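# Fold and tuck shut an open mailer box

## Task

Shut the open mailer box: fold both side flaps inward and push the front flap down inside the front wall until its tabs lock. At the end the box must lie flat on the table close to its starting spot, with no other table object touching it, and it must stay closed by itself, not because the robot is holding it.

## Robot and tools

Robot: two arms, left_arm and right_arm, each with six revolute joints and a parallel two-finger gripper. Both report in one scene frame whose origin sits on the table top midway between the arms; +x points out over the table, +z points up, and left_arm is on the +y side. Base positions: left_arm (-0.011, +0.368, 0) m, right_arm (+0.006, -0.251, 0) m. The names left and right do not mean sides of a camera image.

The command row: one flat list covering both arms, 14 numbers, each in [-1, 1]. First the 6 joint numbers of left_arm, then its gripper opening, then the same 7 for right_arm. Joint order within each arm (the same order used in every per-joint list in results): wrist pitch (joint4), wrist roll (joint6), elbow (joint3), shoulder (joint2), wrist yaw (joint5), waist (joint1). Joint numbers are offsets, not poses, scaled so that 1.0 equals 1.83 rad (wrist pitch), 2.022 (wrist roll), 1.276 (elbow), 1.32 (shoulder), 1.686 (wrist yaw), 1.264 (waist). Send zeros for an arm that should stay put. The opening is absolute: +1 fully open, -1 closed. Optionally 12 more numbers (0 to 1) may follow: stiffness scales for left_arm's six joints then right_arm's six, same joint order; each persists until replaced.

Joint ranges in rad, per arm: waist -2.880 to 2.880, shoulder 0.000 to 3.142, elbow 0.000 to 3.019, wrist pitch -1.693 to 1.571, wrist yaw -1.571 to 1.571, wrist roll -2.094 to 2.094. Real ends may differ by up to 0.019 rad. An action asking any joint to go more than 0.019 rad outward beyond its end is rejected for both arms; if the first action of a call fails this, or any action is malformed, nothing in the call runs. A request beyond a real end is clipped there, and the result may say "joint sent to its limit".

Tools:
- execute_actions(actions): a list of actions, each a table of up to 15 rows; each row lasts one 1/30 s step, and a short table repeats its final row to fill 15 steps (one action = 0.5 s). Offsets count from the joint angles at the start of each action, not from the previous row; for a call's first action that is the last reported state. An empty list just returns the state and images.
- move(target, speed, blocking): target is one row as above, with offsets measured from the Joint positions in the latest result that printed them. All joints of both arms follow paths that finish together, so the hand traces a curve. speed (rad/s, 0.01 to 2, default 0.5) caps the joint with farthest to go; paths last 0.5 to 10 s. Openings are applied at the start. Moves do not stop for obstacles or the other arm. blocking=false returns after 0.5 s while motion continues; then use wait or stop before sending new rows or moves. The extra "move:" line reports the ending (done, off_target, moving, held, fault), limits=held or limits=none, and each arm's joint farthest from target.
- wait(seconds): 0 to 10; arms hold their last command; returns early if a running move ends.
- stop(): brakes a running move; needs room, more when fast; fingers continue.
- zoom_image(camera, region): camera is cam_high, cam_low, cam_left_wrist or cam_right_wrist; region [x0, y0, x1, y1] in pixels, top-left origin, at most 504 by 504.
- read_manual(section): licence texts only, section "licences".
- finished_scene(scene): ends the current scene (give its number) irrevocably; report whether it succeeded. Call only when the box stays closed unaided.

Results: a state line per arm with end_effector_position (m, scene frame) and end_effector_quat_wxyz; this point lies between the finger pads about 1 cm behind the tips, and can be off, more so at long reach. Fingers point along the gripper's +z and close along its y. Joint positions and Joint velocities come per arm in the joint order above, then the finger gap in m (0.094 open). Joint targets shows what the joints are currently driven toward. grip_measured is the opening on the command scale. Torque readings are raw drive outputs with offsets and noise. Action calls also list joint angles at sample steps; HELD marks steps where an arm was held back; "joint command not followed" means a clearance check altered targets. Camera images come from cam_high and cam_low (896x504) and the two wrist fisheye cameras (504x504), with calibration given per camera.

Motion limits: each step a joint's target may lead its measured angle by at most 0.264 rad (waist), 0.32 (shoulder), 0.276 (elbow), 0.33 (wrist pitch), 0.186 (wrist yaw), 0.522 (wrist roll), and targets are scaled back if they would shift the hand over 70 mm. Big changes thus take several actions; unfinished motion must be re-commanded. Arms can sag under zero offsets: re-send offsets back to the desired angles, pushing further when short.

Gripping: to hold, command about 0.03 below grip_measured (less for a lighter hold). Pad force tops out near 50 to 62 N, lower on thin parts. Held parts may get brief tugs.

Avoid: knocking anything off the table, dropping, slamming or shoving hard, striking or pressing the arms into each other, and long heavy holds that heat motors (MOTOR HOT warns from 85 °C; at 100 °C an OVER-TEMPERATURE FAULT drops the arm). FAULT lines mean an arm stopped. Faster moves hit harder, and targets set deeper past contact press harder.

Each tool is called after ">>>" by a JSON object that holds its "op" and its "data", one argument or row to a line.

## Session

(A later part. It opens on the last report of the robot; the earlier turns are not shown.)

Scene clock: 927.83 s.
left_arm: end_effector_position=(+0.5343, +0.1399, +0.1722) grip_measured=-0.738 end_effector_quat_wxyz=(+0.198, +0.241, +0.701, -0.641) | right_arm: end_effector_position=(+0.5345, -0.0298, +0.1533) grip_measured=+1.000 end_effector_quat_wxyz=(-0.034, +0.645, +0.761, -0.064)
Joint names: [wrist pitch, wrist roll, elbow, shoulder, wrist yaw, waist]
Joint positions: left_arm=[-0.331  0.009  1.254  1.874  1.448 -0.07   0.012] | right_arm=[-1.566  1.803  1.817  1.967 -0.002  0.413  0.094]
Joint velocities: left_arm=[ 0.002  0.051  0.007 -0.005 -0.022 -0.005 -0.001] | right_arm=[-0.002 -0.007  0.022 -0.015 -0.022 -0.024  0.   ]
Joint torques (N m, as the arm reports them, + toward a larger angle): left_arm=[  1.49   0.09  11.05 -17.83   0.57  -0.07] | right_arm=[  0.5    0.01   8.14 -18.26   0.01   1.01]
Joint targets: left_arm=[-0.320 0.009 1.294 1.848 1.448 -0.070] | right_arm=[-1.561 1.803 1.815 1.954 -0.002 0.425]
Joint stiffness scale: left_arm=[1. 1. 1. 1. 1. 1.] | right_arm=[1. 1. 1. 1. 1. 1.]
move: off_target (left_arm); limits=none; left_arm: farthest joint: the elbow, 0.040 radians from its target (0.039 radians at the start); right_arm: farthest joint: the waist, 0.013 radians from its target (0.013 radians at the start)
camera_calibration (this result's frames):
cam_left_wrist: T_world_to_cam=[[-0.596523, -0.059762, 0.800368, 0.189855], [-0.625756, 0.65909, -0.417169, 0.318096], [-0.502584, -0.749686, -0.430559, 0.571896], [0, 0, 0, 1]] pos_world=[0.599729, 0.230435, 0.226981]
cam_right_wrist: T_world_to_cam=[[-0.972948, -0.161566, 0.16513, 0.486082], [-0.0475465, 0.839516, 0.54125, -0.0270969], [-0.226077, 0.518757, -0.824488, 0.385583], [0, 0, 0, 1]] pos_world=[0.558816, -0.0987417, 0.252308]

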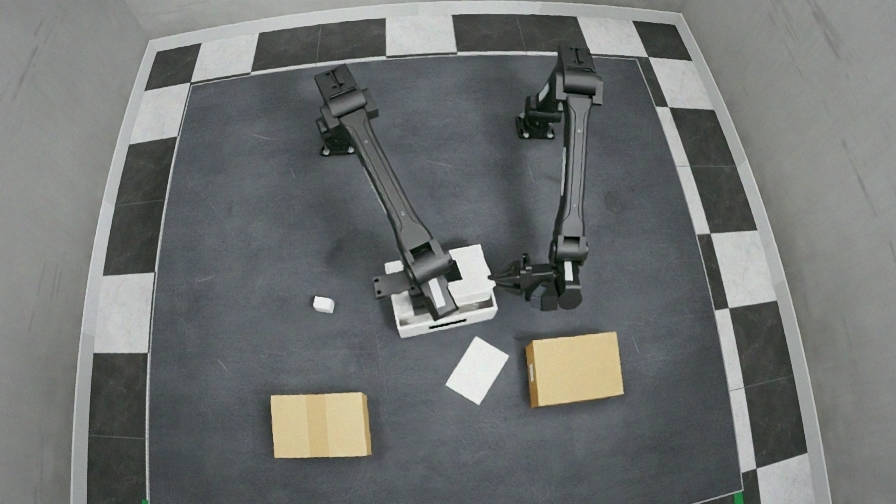

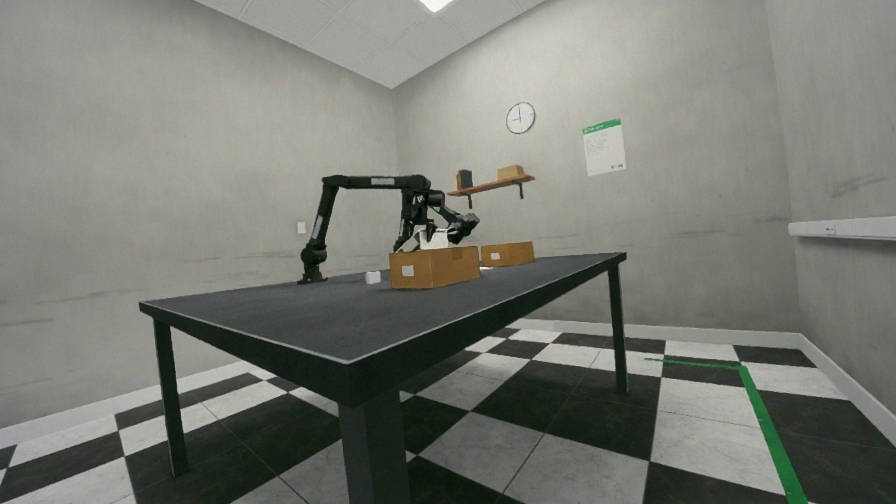

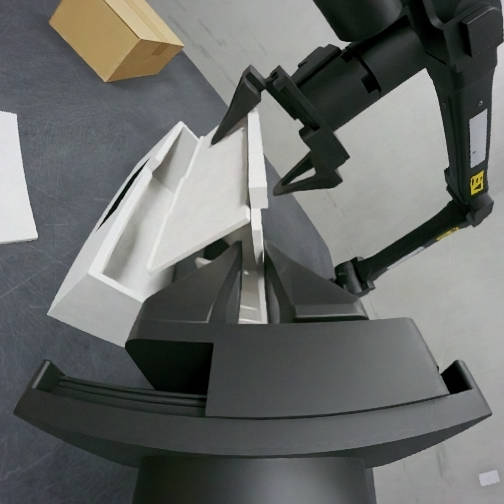

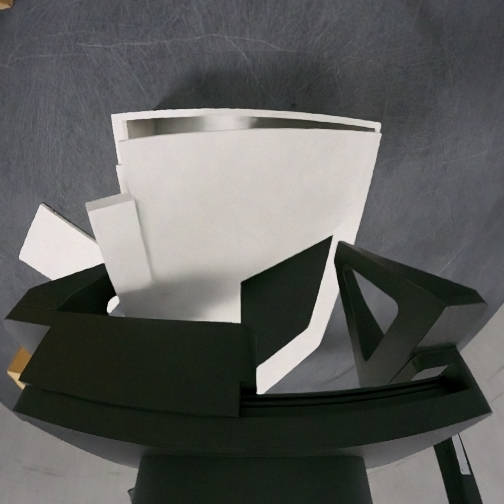

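>>> {"op": "move", "data": {
  "target": [-0.128,0,0.11,0.075,0,0,-0.74, 0.028,0,0.015,0.045,0,0.007,1],
  "speed": 0.12
}}

Scene clock: 950.23 s.
left_arm: end_effector_position=(+0.5465, +0.1387, +0.1557) grip_measured=-0.738 end_effector_quat_wxyz=(+0.123, +0.176, +0.724, -0.655) | right_arm: end_effector_position=(+0.5449, -0.0255, +0.1301) grip_measured=+1.000 end_effector_quat_wxyz=(-0.032, +0.645, +0.761, -0.062)
Joint names: [wrist pitch, wrist roll, elbow, shoulder, wrist yaw, waist]
Joint positions: left_arm=[-0.56   0.009  1.35   1.947  1.448 -0.07   0.012] | right_arm=[-1.522  1.803  1.817  2.006 -0.001  0.413  0.094]
Joint velocities: left_arm=[-0.002 -0.007 -0.012  0.005 -0.022 -0.005 -0.   ] | right_arm=[ 0.002 -0.051  0.012  0.005 -0.051  0.005  0.   ]
Joint torques (N m, as the arm reports them, + toward a larger angle): left_arm=[  0.46   0.11  11.39 -14.6    0.62  -0.07] | right_arm=[  0.64   0.    10.02 -15.56  -0.01   0.52]
Joint targets: left_arm=[-0.566 0.009 1.395 1.973 1.448 -0.070] | right_arm=[-1.514 1.803 1.836 2.027 -0.002 0.422]
Joint stiffness scale: left_arm=[1. 1. 1. 1. 1. 1.] | right_arm=[1. 1. 1. 1. 1. 1.]
move: off_target (left_arm); limits=none; left_arm: farthest joint: the elbow, 0.045 radians from its target (0.140 radians at the start); right_arm: farthest joint: the shoulder, 0.020 radians from its target (0.059 radians at the start)
camera_calibration (this result's frames):
cam_left_wrist: T_world_to_cam=[[-0.420941, -0.0770965, 0.903806, 0.100601], [-0.696039, 0.66638, -0.267332, 0.333705], [-0.581668, -0.741615, -0.334169, 0.597025], [0, 0, 0, 1]] pos_world=[0.621889, 0.228144, 0.197793]
cam_right_wrist: T_world_to_cam=[[-0.973764, -0.161898, 0.159916, 0.501795], [-0.0503395, 0.838582, 0.542444, -0.0162897], [-0.221923, 0.520162, -0.824731, 0.364377], [0, 0, 0, 1]] pos_world=[0.568673, -0.0946353, 0.229104]

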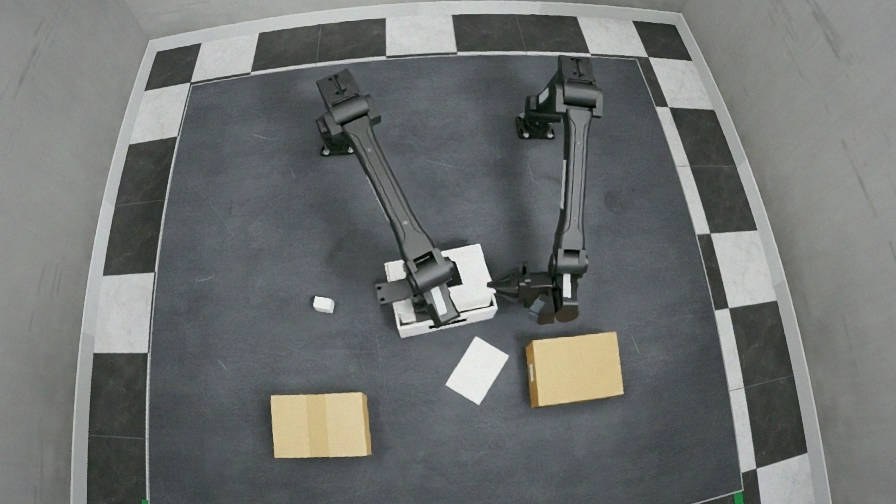

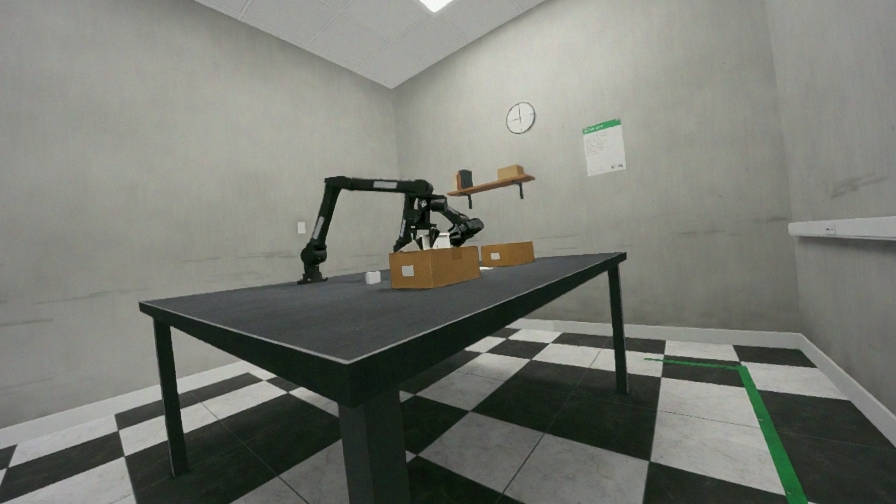

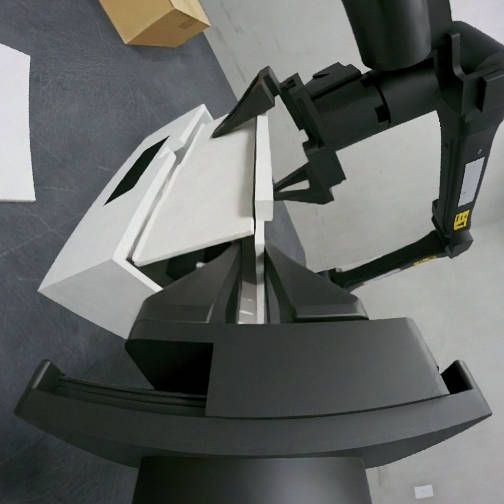

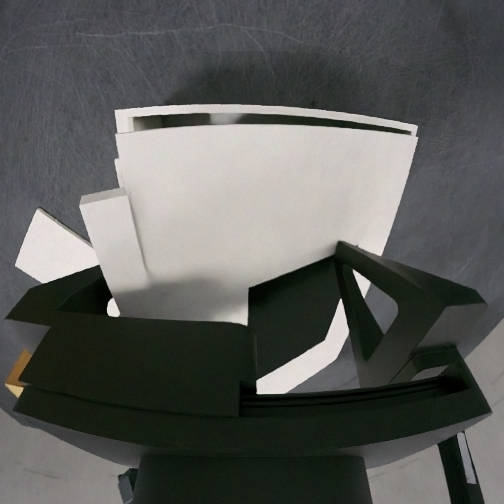

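>>> {"op": "move", "data": {
  "target": [-0.02,0,0.03,0.055,0,0,-0.74, 0.008,0,0.0,0.025,0,0.005,1],
  "speed": 0.08
}}

Scene clock: 958.73 s.
left_arm: end_effector_position=(+0.5458, +0.1383, +0.1507) grip_measured=-0.738 end_effector_quat_wxyz=(+0.107, +0.165, +0.721, -0.664) | right_arm: end_effector_position=(+0.5452, -0.0255, +0.1279) grip_measured=+1.000 end_effector_quat_wxyz=(-0.032, +0.646, +0.760, -0.063)
Joint names: [wrist pitch, wrist roll, elbow, shoulder, wrist yaw, waist]
Joint positions: left_arm=[-0.59   0.009  1.359  1.966  1.468 -0.07   0.012] | right_arm=[-1.52   1.806  1.817  2.01  -0.001  0.413  0.094]
Joint velocities: left_arm=[-0.012  0.022  0.002  0.005 -0.037 -0.005 -0.001] | right_arm=[ 0.022 -0.007  0.012 -0.015 -0.007 -0.015  0.   ]
Joint torques (N m, as the arm reports them, + toward a larger angle): left_arm=[  0.39   0.1    9.99 -12.64  -0.2   -0.03] | right_arm=[  0.77   0.01   8.45 -14.52  -0.02   0.02]
Joint targets: left_arm=[-0.597 0.009 1.388 2.020 1.448 -0.070] | right_arm=[-1.507 1.803 1.817 2.039 -0.001 0.419]
Joint stiffness scale: left_arm=[1. 1. 1. 1. 1. 1.] | right_arm=[1. 1. 1. 1. 1. 1.]
move: off_target (left_arm, right_arm); limits=none; left_arm: farthest joint: the shoulder, 0.054 radians from its target (0.072 radians at the start); right_arm: farthest joint: the shoulder, 0.029 radians from its target (0.033 radians at the start)
camera_calibration (this result's frames):
cam_left_wrist: T_world_to_cam=[[-0.384081, -0.0610768, 0.921277, 0.0798584], [-0.701525, 0.668035, -0.248178, 0.332028], [-0.600287, -0.741619, -0.299426, 0.599684], [0, 0, 0, 1]] pos_world=[0.623581, 0.227808, 0.188392]
cam_right_wrist: T_world_to_cam=[[-0.973781, -0.159469, 0.162236, 0.502211], [-0.0474187, 0.839786, 0.540843, -0.0164332], [-0.222491, 0.518969, -0.825329, 0.363006], [0, 0, 0, 1]] pos_world=[0.569029, -0.0945014, 0.22701]

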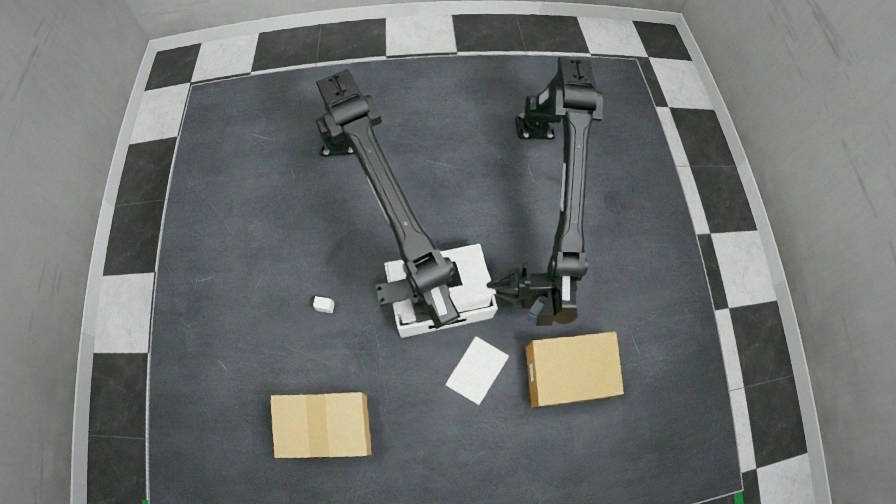

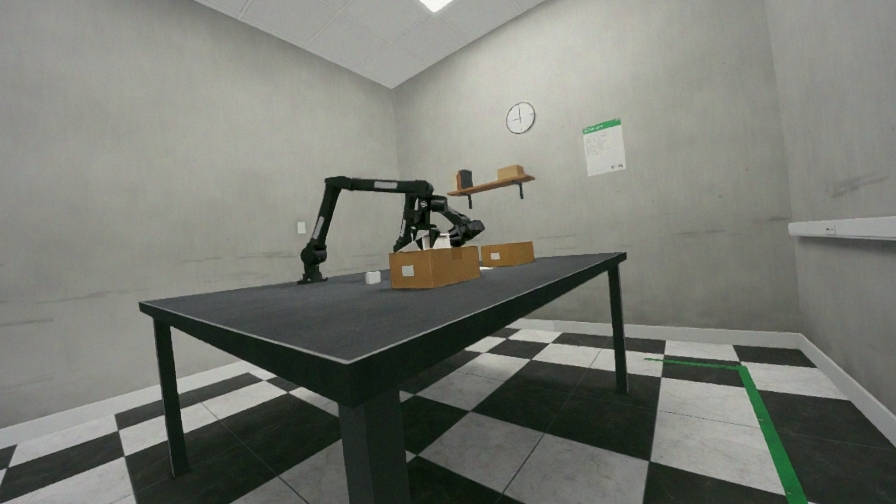

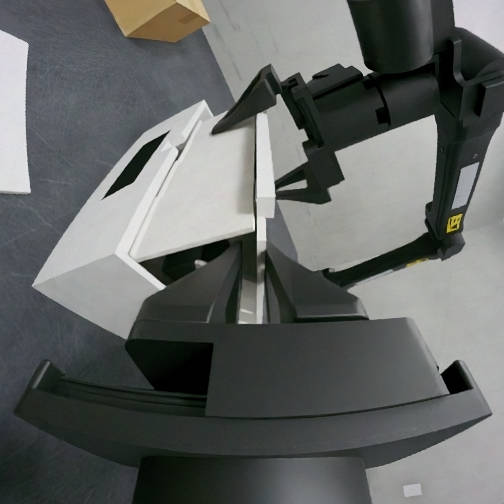

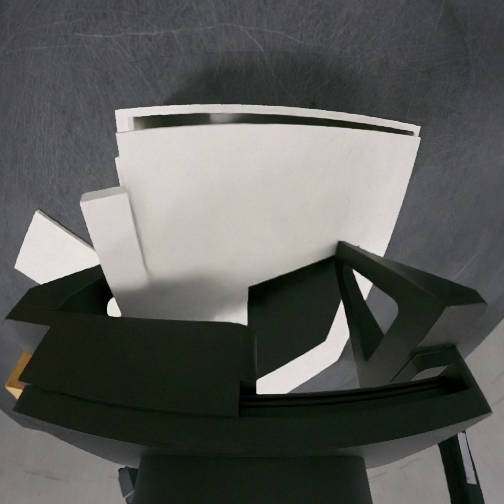

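>>> {"op": "move", "data": {
  "target": [0,0,0.035,-0.02,-0.01,0,-0.74, 0.012,0,-0.04,-0.045,0,0.005,1],
  "speed": 0.08
}}

>>> {"op": "move", "data": {
  "target": [-0.02,0,0.03,0.06,0,0,-0.74, 0.008,0,0.0,0.035,0,0.005,1],
  "speed": 0.08
}}

Scene clock: 967.90 s.
left_arm: end_effector_position=(+0.5460, +0.1366, +0.1553) grip_measured=-0.738 end_effector_quat_wxyz=(+0.110, +0.169, +0.721, -0.663) | right_arm: end_effector_position=(+0.5356, -0.0297, +0.1323) grip_measured=+1.000 end_effector_quat_wxyz=(-0.029, +0.652, +0.755, -0.059)
Joint names: [wrist pitch, wrist roll, elbow, shoulder, wrist yaw, waist]
Joint positions: left_arm=[-0.59   0.009  1.362  1.959  1.467 -0.073  0.012] | right_arm=[-1.499  1.821  1.768  1.971  0.     0.413  0.094]
Joint velocities: left_arm=[-0.002 -0.037 -0.002 -0.005  0.007 -0.015  0.   ] | right_arm=[ 0.017  0.007  0.002 -0.024 -0.051 -0.005  0.   ]
Joint torques (N m, as the arm reports them, + toward a larger angle): left_arm=[  0.69   0.1   11.14 -18.    -0.02   0.11] | right_arm=[  0.24  -0.19   8.38 -18.89  -0.04   0.57]
Joint targets: left_arm=[-0.590 0.009 1.404 1.940 1.451 -0.070] | right_arm=[-1.499 1.805 1.766 1.950 -0.001 0.419]
Joint stiffness scale: left_arm=[1. 1. 1. 1. 1. 1.] | right_arm=[1. 1. 1. 1. 1. 1.]
move: off_target (left_arm); limits=none; left_arm: farthest joint: the elbow, 0.041 radians from its target (0.045 radians at the start); right_arm: farthest joint: the shoulder, 0.020 radians from its target (0.059 radians at the start)
camera_calibration (this result's frames):
cam_left_wrist: T_world_to_cam=[[-0.393437, -0.0604574, 0.917362, 0.0811685], [-0.697342, 0.66987, -0.254928, 0.332981], [-0.599101, -0.740013, -0.305711, 0.599969], [0, 0, 0, 1]] pos_world=[0.623578, 0.225838, 0.193843]
cam_right_wrist: T_world_to_cam=[[-0.977946, -0.144725, 0.150583, 0.495702], [-0.0408106, 0.83951, 0.54181, -0.0194415], [-0.20483, 0.523715, -0.826902, 0.357554], [0, 0, 0, 1]] pos_world=[0.557214, -0.0991949, 0.231552]

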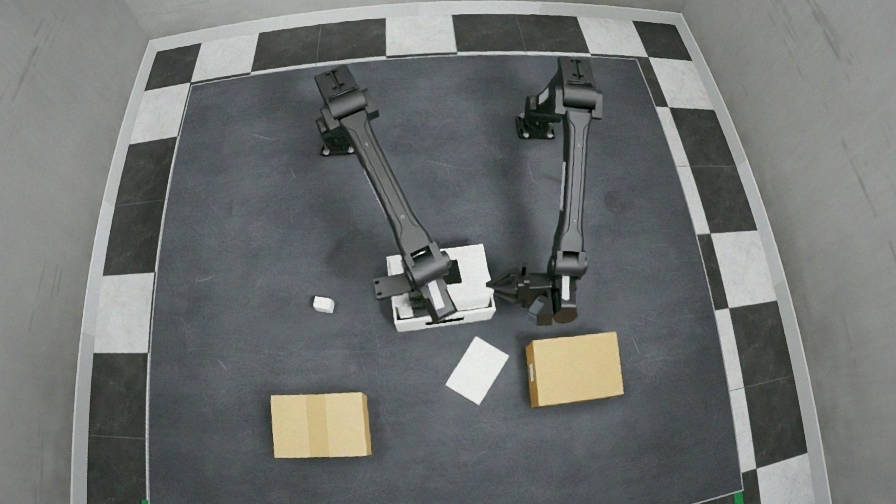

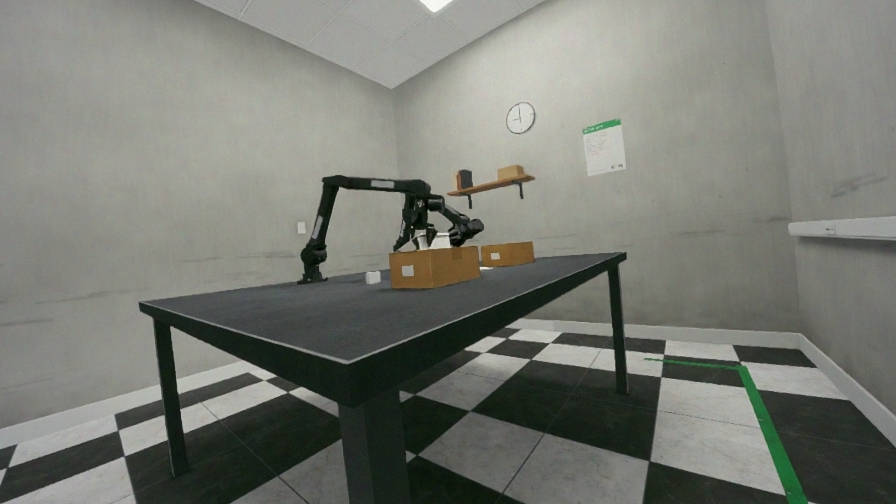

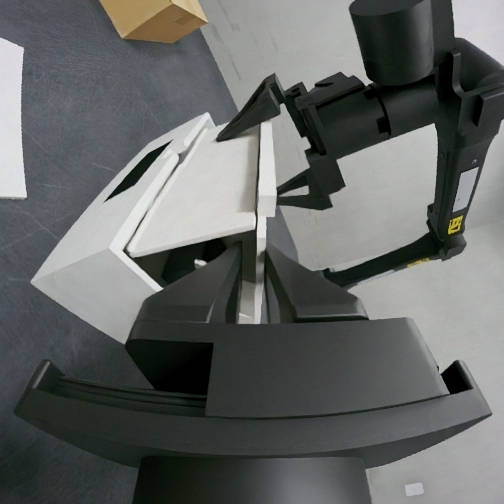

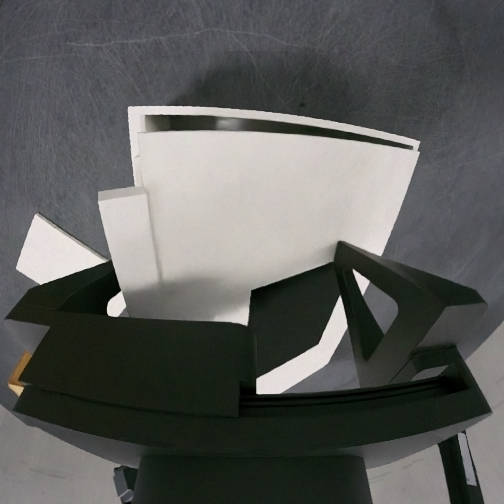

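Scene clock: 969.20 s.
left_arm: end_effector_position=(+0.5458, +0.1362, +0.1502) grip_measured=-0.738 end_effector_quat_wxyz=(+0.093, +0.157, +0.717, -0.673) | right_arm: end_effector_position=(+0.5357, -0.0299, +0.1285) grip_measured=+1.000 end_effector_quat_wxyz=(-0.030, +0.654, +0.753, -0.062)
Joint names: [wrist pitch, wrist roll, elbow, shoulder, wrist yaw, waist]
Joint positions: left_arm=[-0.62   0.009  1.373  1.98   1.49  -0.073  0.012] | right_arm=[-1.499  1.827  1.768  1.977  0.002  0.413  0.094]
Joint velocities: left_arm=[ 0.007 -0.037 -0.012  0.005  0.066 -0.005  0.001] | right_arm=[ 0.002 -0.037 -0.002 -0.015 -0.081 -0.005  0.   ]
Joint torques (N m, as the arm reports them, + toward a larger angle): left_arm=[  0.36   0.1    9.85 -12.34  -0.32  -0.16] | right_arm=[  0.91  -0.09   8.48 -14.83  -0.04  -0.69]
Joint targets: left_arm=[-0.627 0.009 1.401 2.038 1.467 -0.073] | right_arm=[-1.484 1.821 1.768 2.017 0.000 0.419]
Joint stiffness scale: left_arm=[1. 1. 1. 1. 1. 1.] | right_arm=[1. 1. 1. 1. 1. 1.]
move: off_target (left_arm, right_arm); limits=none; left_arm: farthest joint: the shoulder, 0.058 radians from its target (0.079 radians at the start); right_arm: farthest joint: the shoulder, 0.040 radians from its target (0.047 radians at the start)
camera_calibration (this result's frames):
cam_left_wrist: T_world_to_cam=[[-0.354886, -0.0416289, 0.933982, 0.0596875], [-0.702233, 0.671376, -0.236904, 0.331539], [-0.617191, -0.739947, -0.267495, 0.602163], [0, 0, 0, 1]] pos_world=[0.625649, 0.225466, 0.183871]
cam_right_wrist: T_world_to_cam=[[-0.977995, -0.138295, 0.156204, 0.495923], [-0.0331566, 0.84224, 0.538083, -0.0207409], [-0.205975, 0.521063, -0.828292, 0.35527], [0, 0, 0, 1]] pos_world=[0.557499, -0.0990655, 0.227962]

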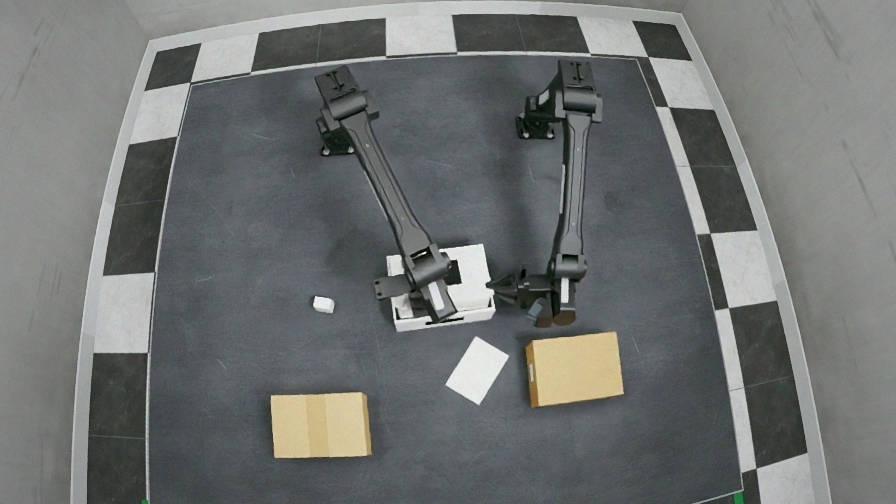

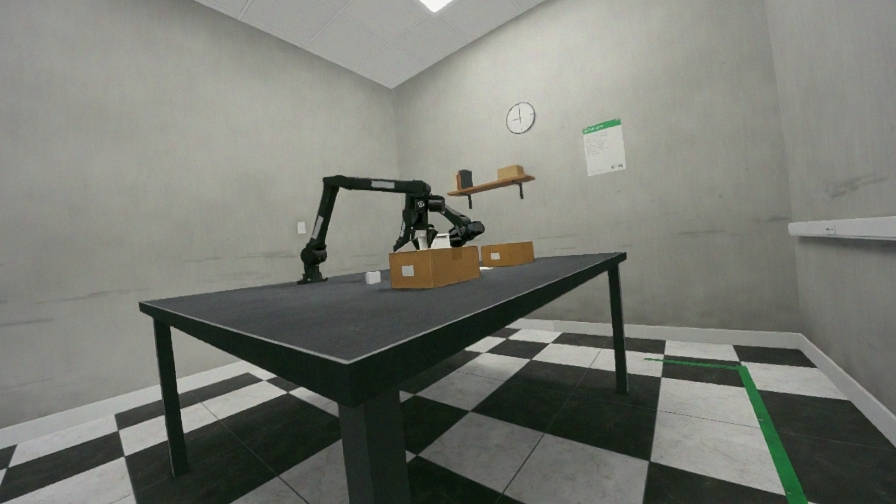

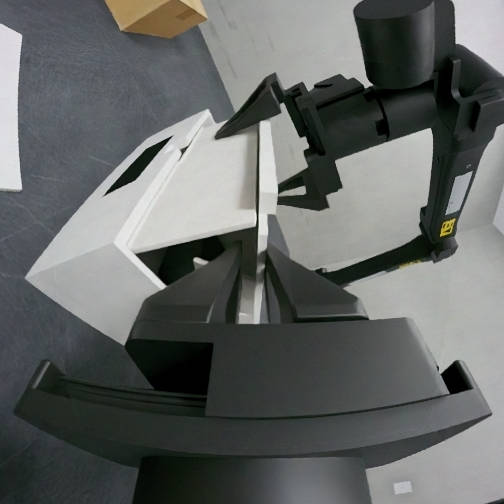

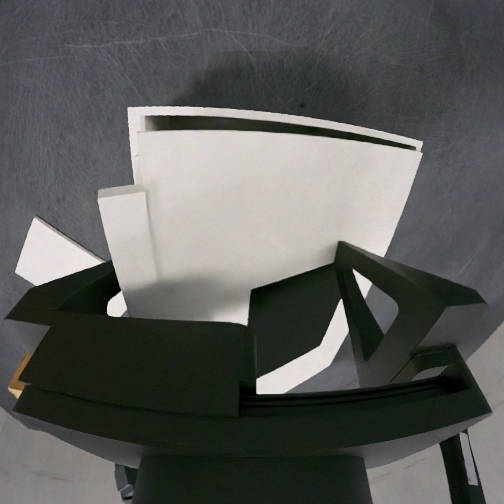

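>>> {"op": "zoom_image", "data": {
  "camera": "cam_left_wrist",
  "region": [60,60,320,320]
}}

>>> {"op": "zoom_image", "data": {
  "camera": "cam_high",
  "region": [370,230,530,350]
}}

Region (60, 60, 320, 320) of cam_left_wrist's 504x504 image, scaled by 1.938, with more detail than that image has.

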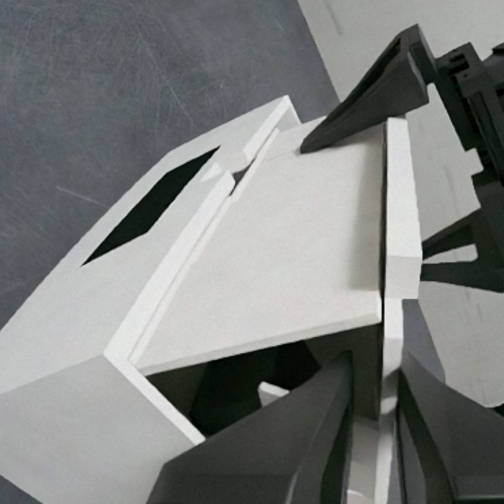

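Region (370, 230, 530, 350) of cam_high's 896x504 image, scaled by 3.150, with more detail than that image has; it fills the top 378 rows of this view, and the rest is white.

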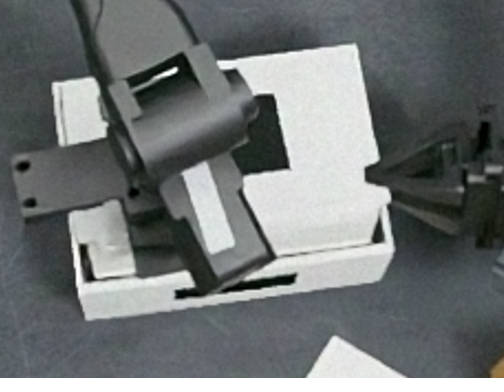

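>>> {"op": "move", "data": {
  "target": [0,0,0.03,-0.01,0,0.08,-0.5, 0.008,0,0.0,0.03,0,0.005,1],
  "speed": 0.1
}}

Scene clock: 999.37 s.
left_arm: end_effector_position=(+0.5648, +0.1923, +0.1497) grip_measured=-0.501 end_effector_quat_wxyz=(+0.125, +0.121, +0.723, -0.669) | right_arm: end_effector_position=(+0.5357, -0.0300, +0.1300) grip_measured=+1.000 end_effector_quat_wxyz=(-0.029, +0.654, +0.753, -0.061)
Joint names: [wrist pitch, wrist roll, elbow, shoulder, wrist yaw, waist]
Joint positions: left_arm=[-0.62   0.009  1.37   1.98   1.493  0.025  0.023] | right_arm=[-1.499  1.828  1.768  1.975  0.002  0.413  0.094]
Joint velocities: left_arm=[ 0.017 -0.037 -0.002 -0.005 -0.037  0.005 -0.   ] | right_arm=[ 0.002  0.037 -0.002 -0.005  0.007 -0.015  0.   ]
Joint torques (N m, as the arm reports them, + toward a larger angle): left_arm=[  0.63   0.11  10.99 -17.83   0.51   0.2 ] | right_arm=[  1.02   0.04   8.42 -13.37   0.    -0.36]
Joint targets: left_arm=[-0.620 0.009 1.411 1.967 1.490 0.027] | right_arm=[-1.484 1.827 1.768 2.017 0.002 0.419]
Joint stiffness scale: left_arm=[1. 1. 1. 1. 1. 1.] | right_arm=[1. 1. 1. 1. 1. 1.]
move: off_target (left_arm, right_arm); limits=none; left_arm: farthest joint: the elbow, 0.041 radians from its target (0.038 radians at the start); right_arm: farthest joint: the shoulder, 0.042 radians from its target (0.039 radians at the start)
camera_calibration (this result's frames):
cam_left_wrist: T_world_to_cam=[[-0.346262, -0.0730289, 0.935291, 0.0702046], [-0.765072, 0.598953, -0.236476, 0.356534], [-0.542926, -0.797447, -0.263267, 0.623708], [0, 0, 0, 1]] pos_world=[0.63571, 0.288954, 0.182852]
cam_right_wrist: T_world_to_cam=[[-0.978393, -0.138052, 0.153909, 0.496141], [-0.0341078, 0.841987, 0.538419, -0.0210043], [-0.203919, 0.521536, -0.828503, 0.355479], [0, 0, 0, 1]] pos_world=[0.557193, -0.0992163, 0.229464]

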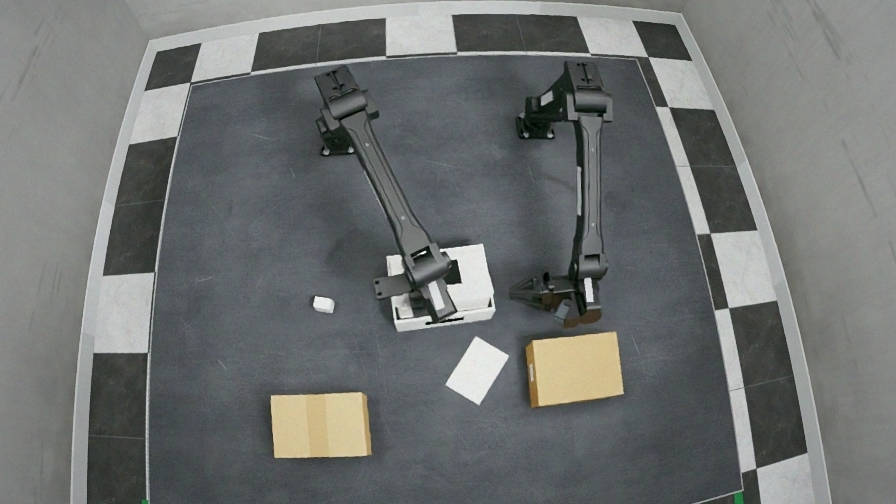

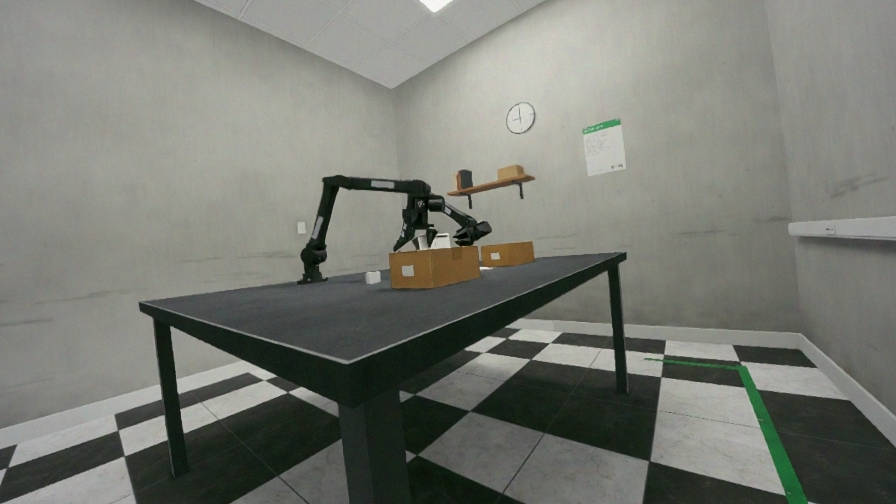

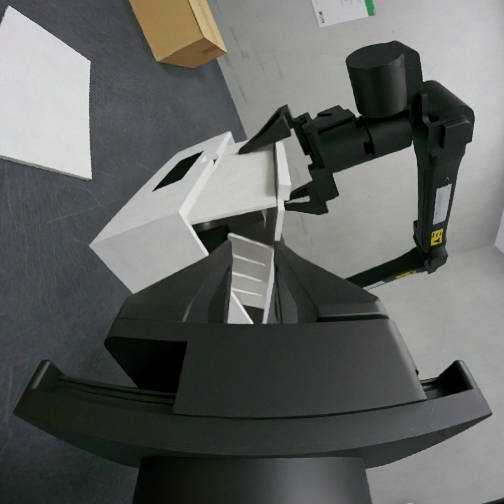

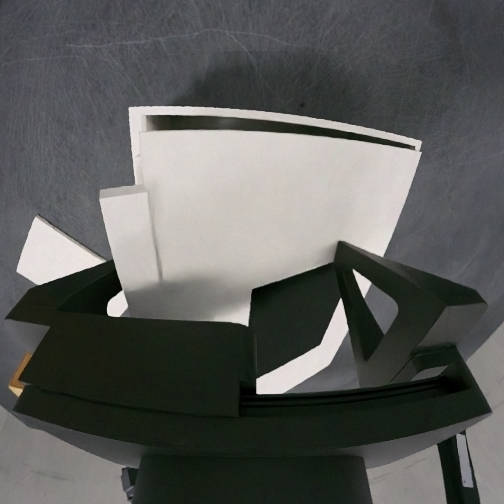

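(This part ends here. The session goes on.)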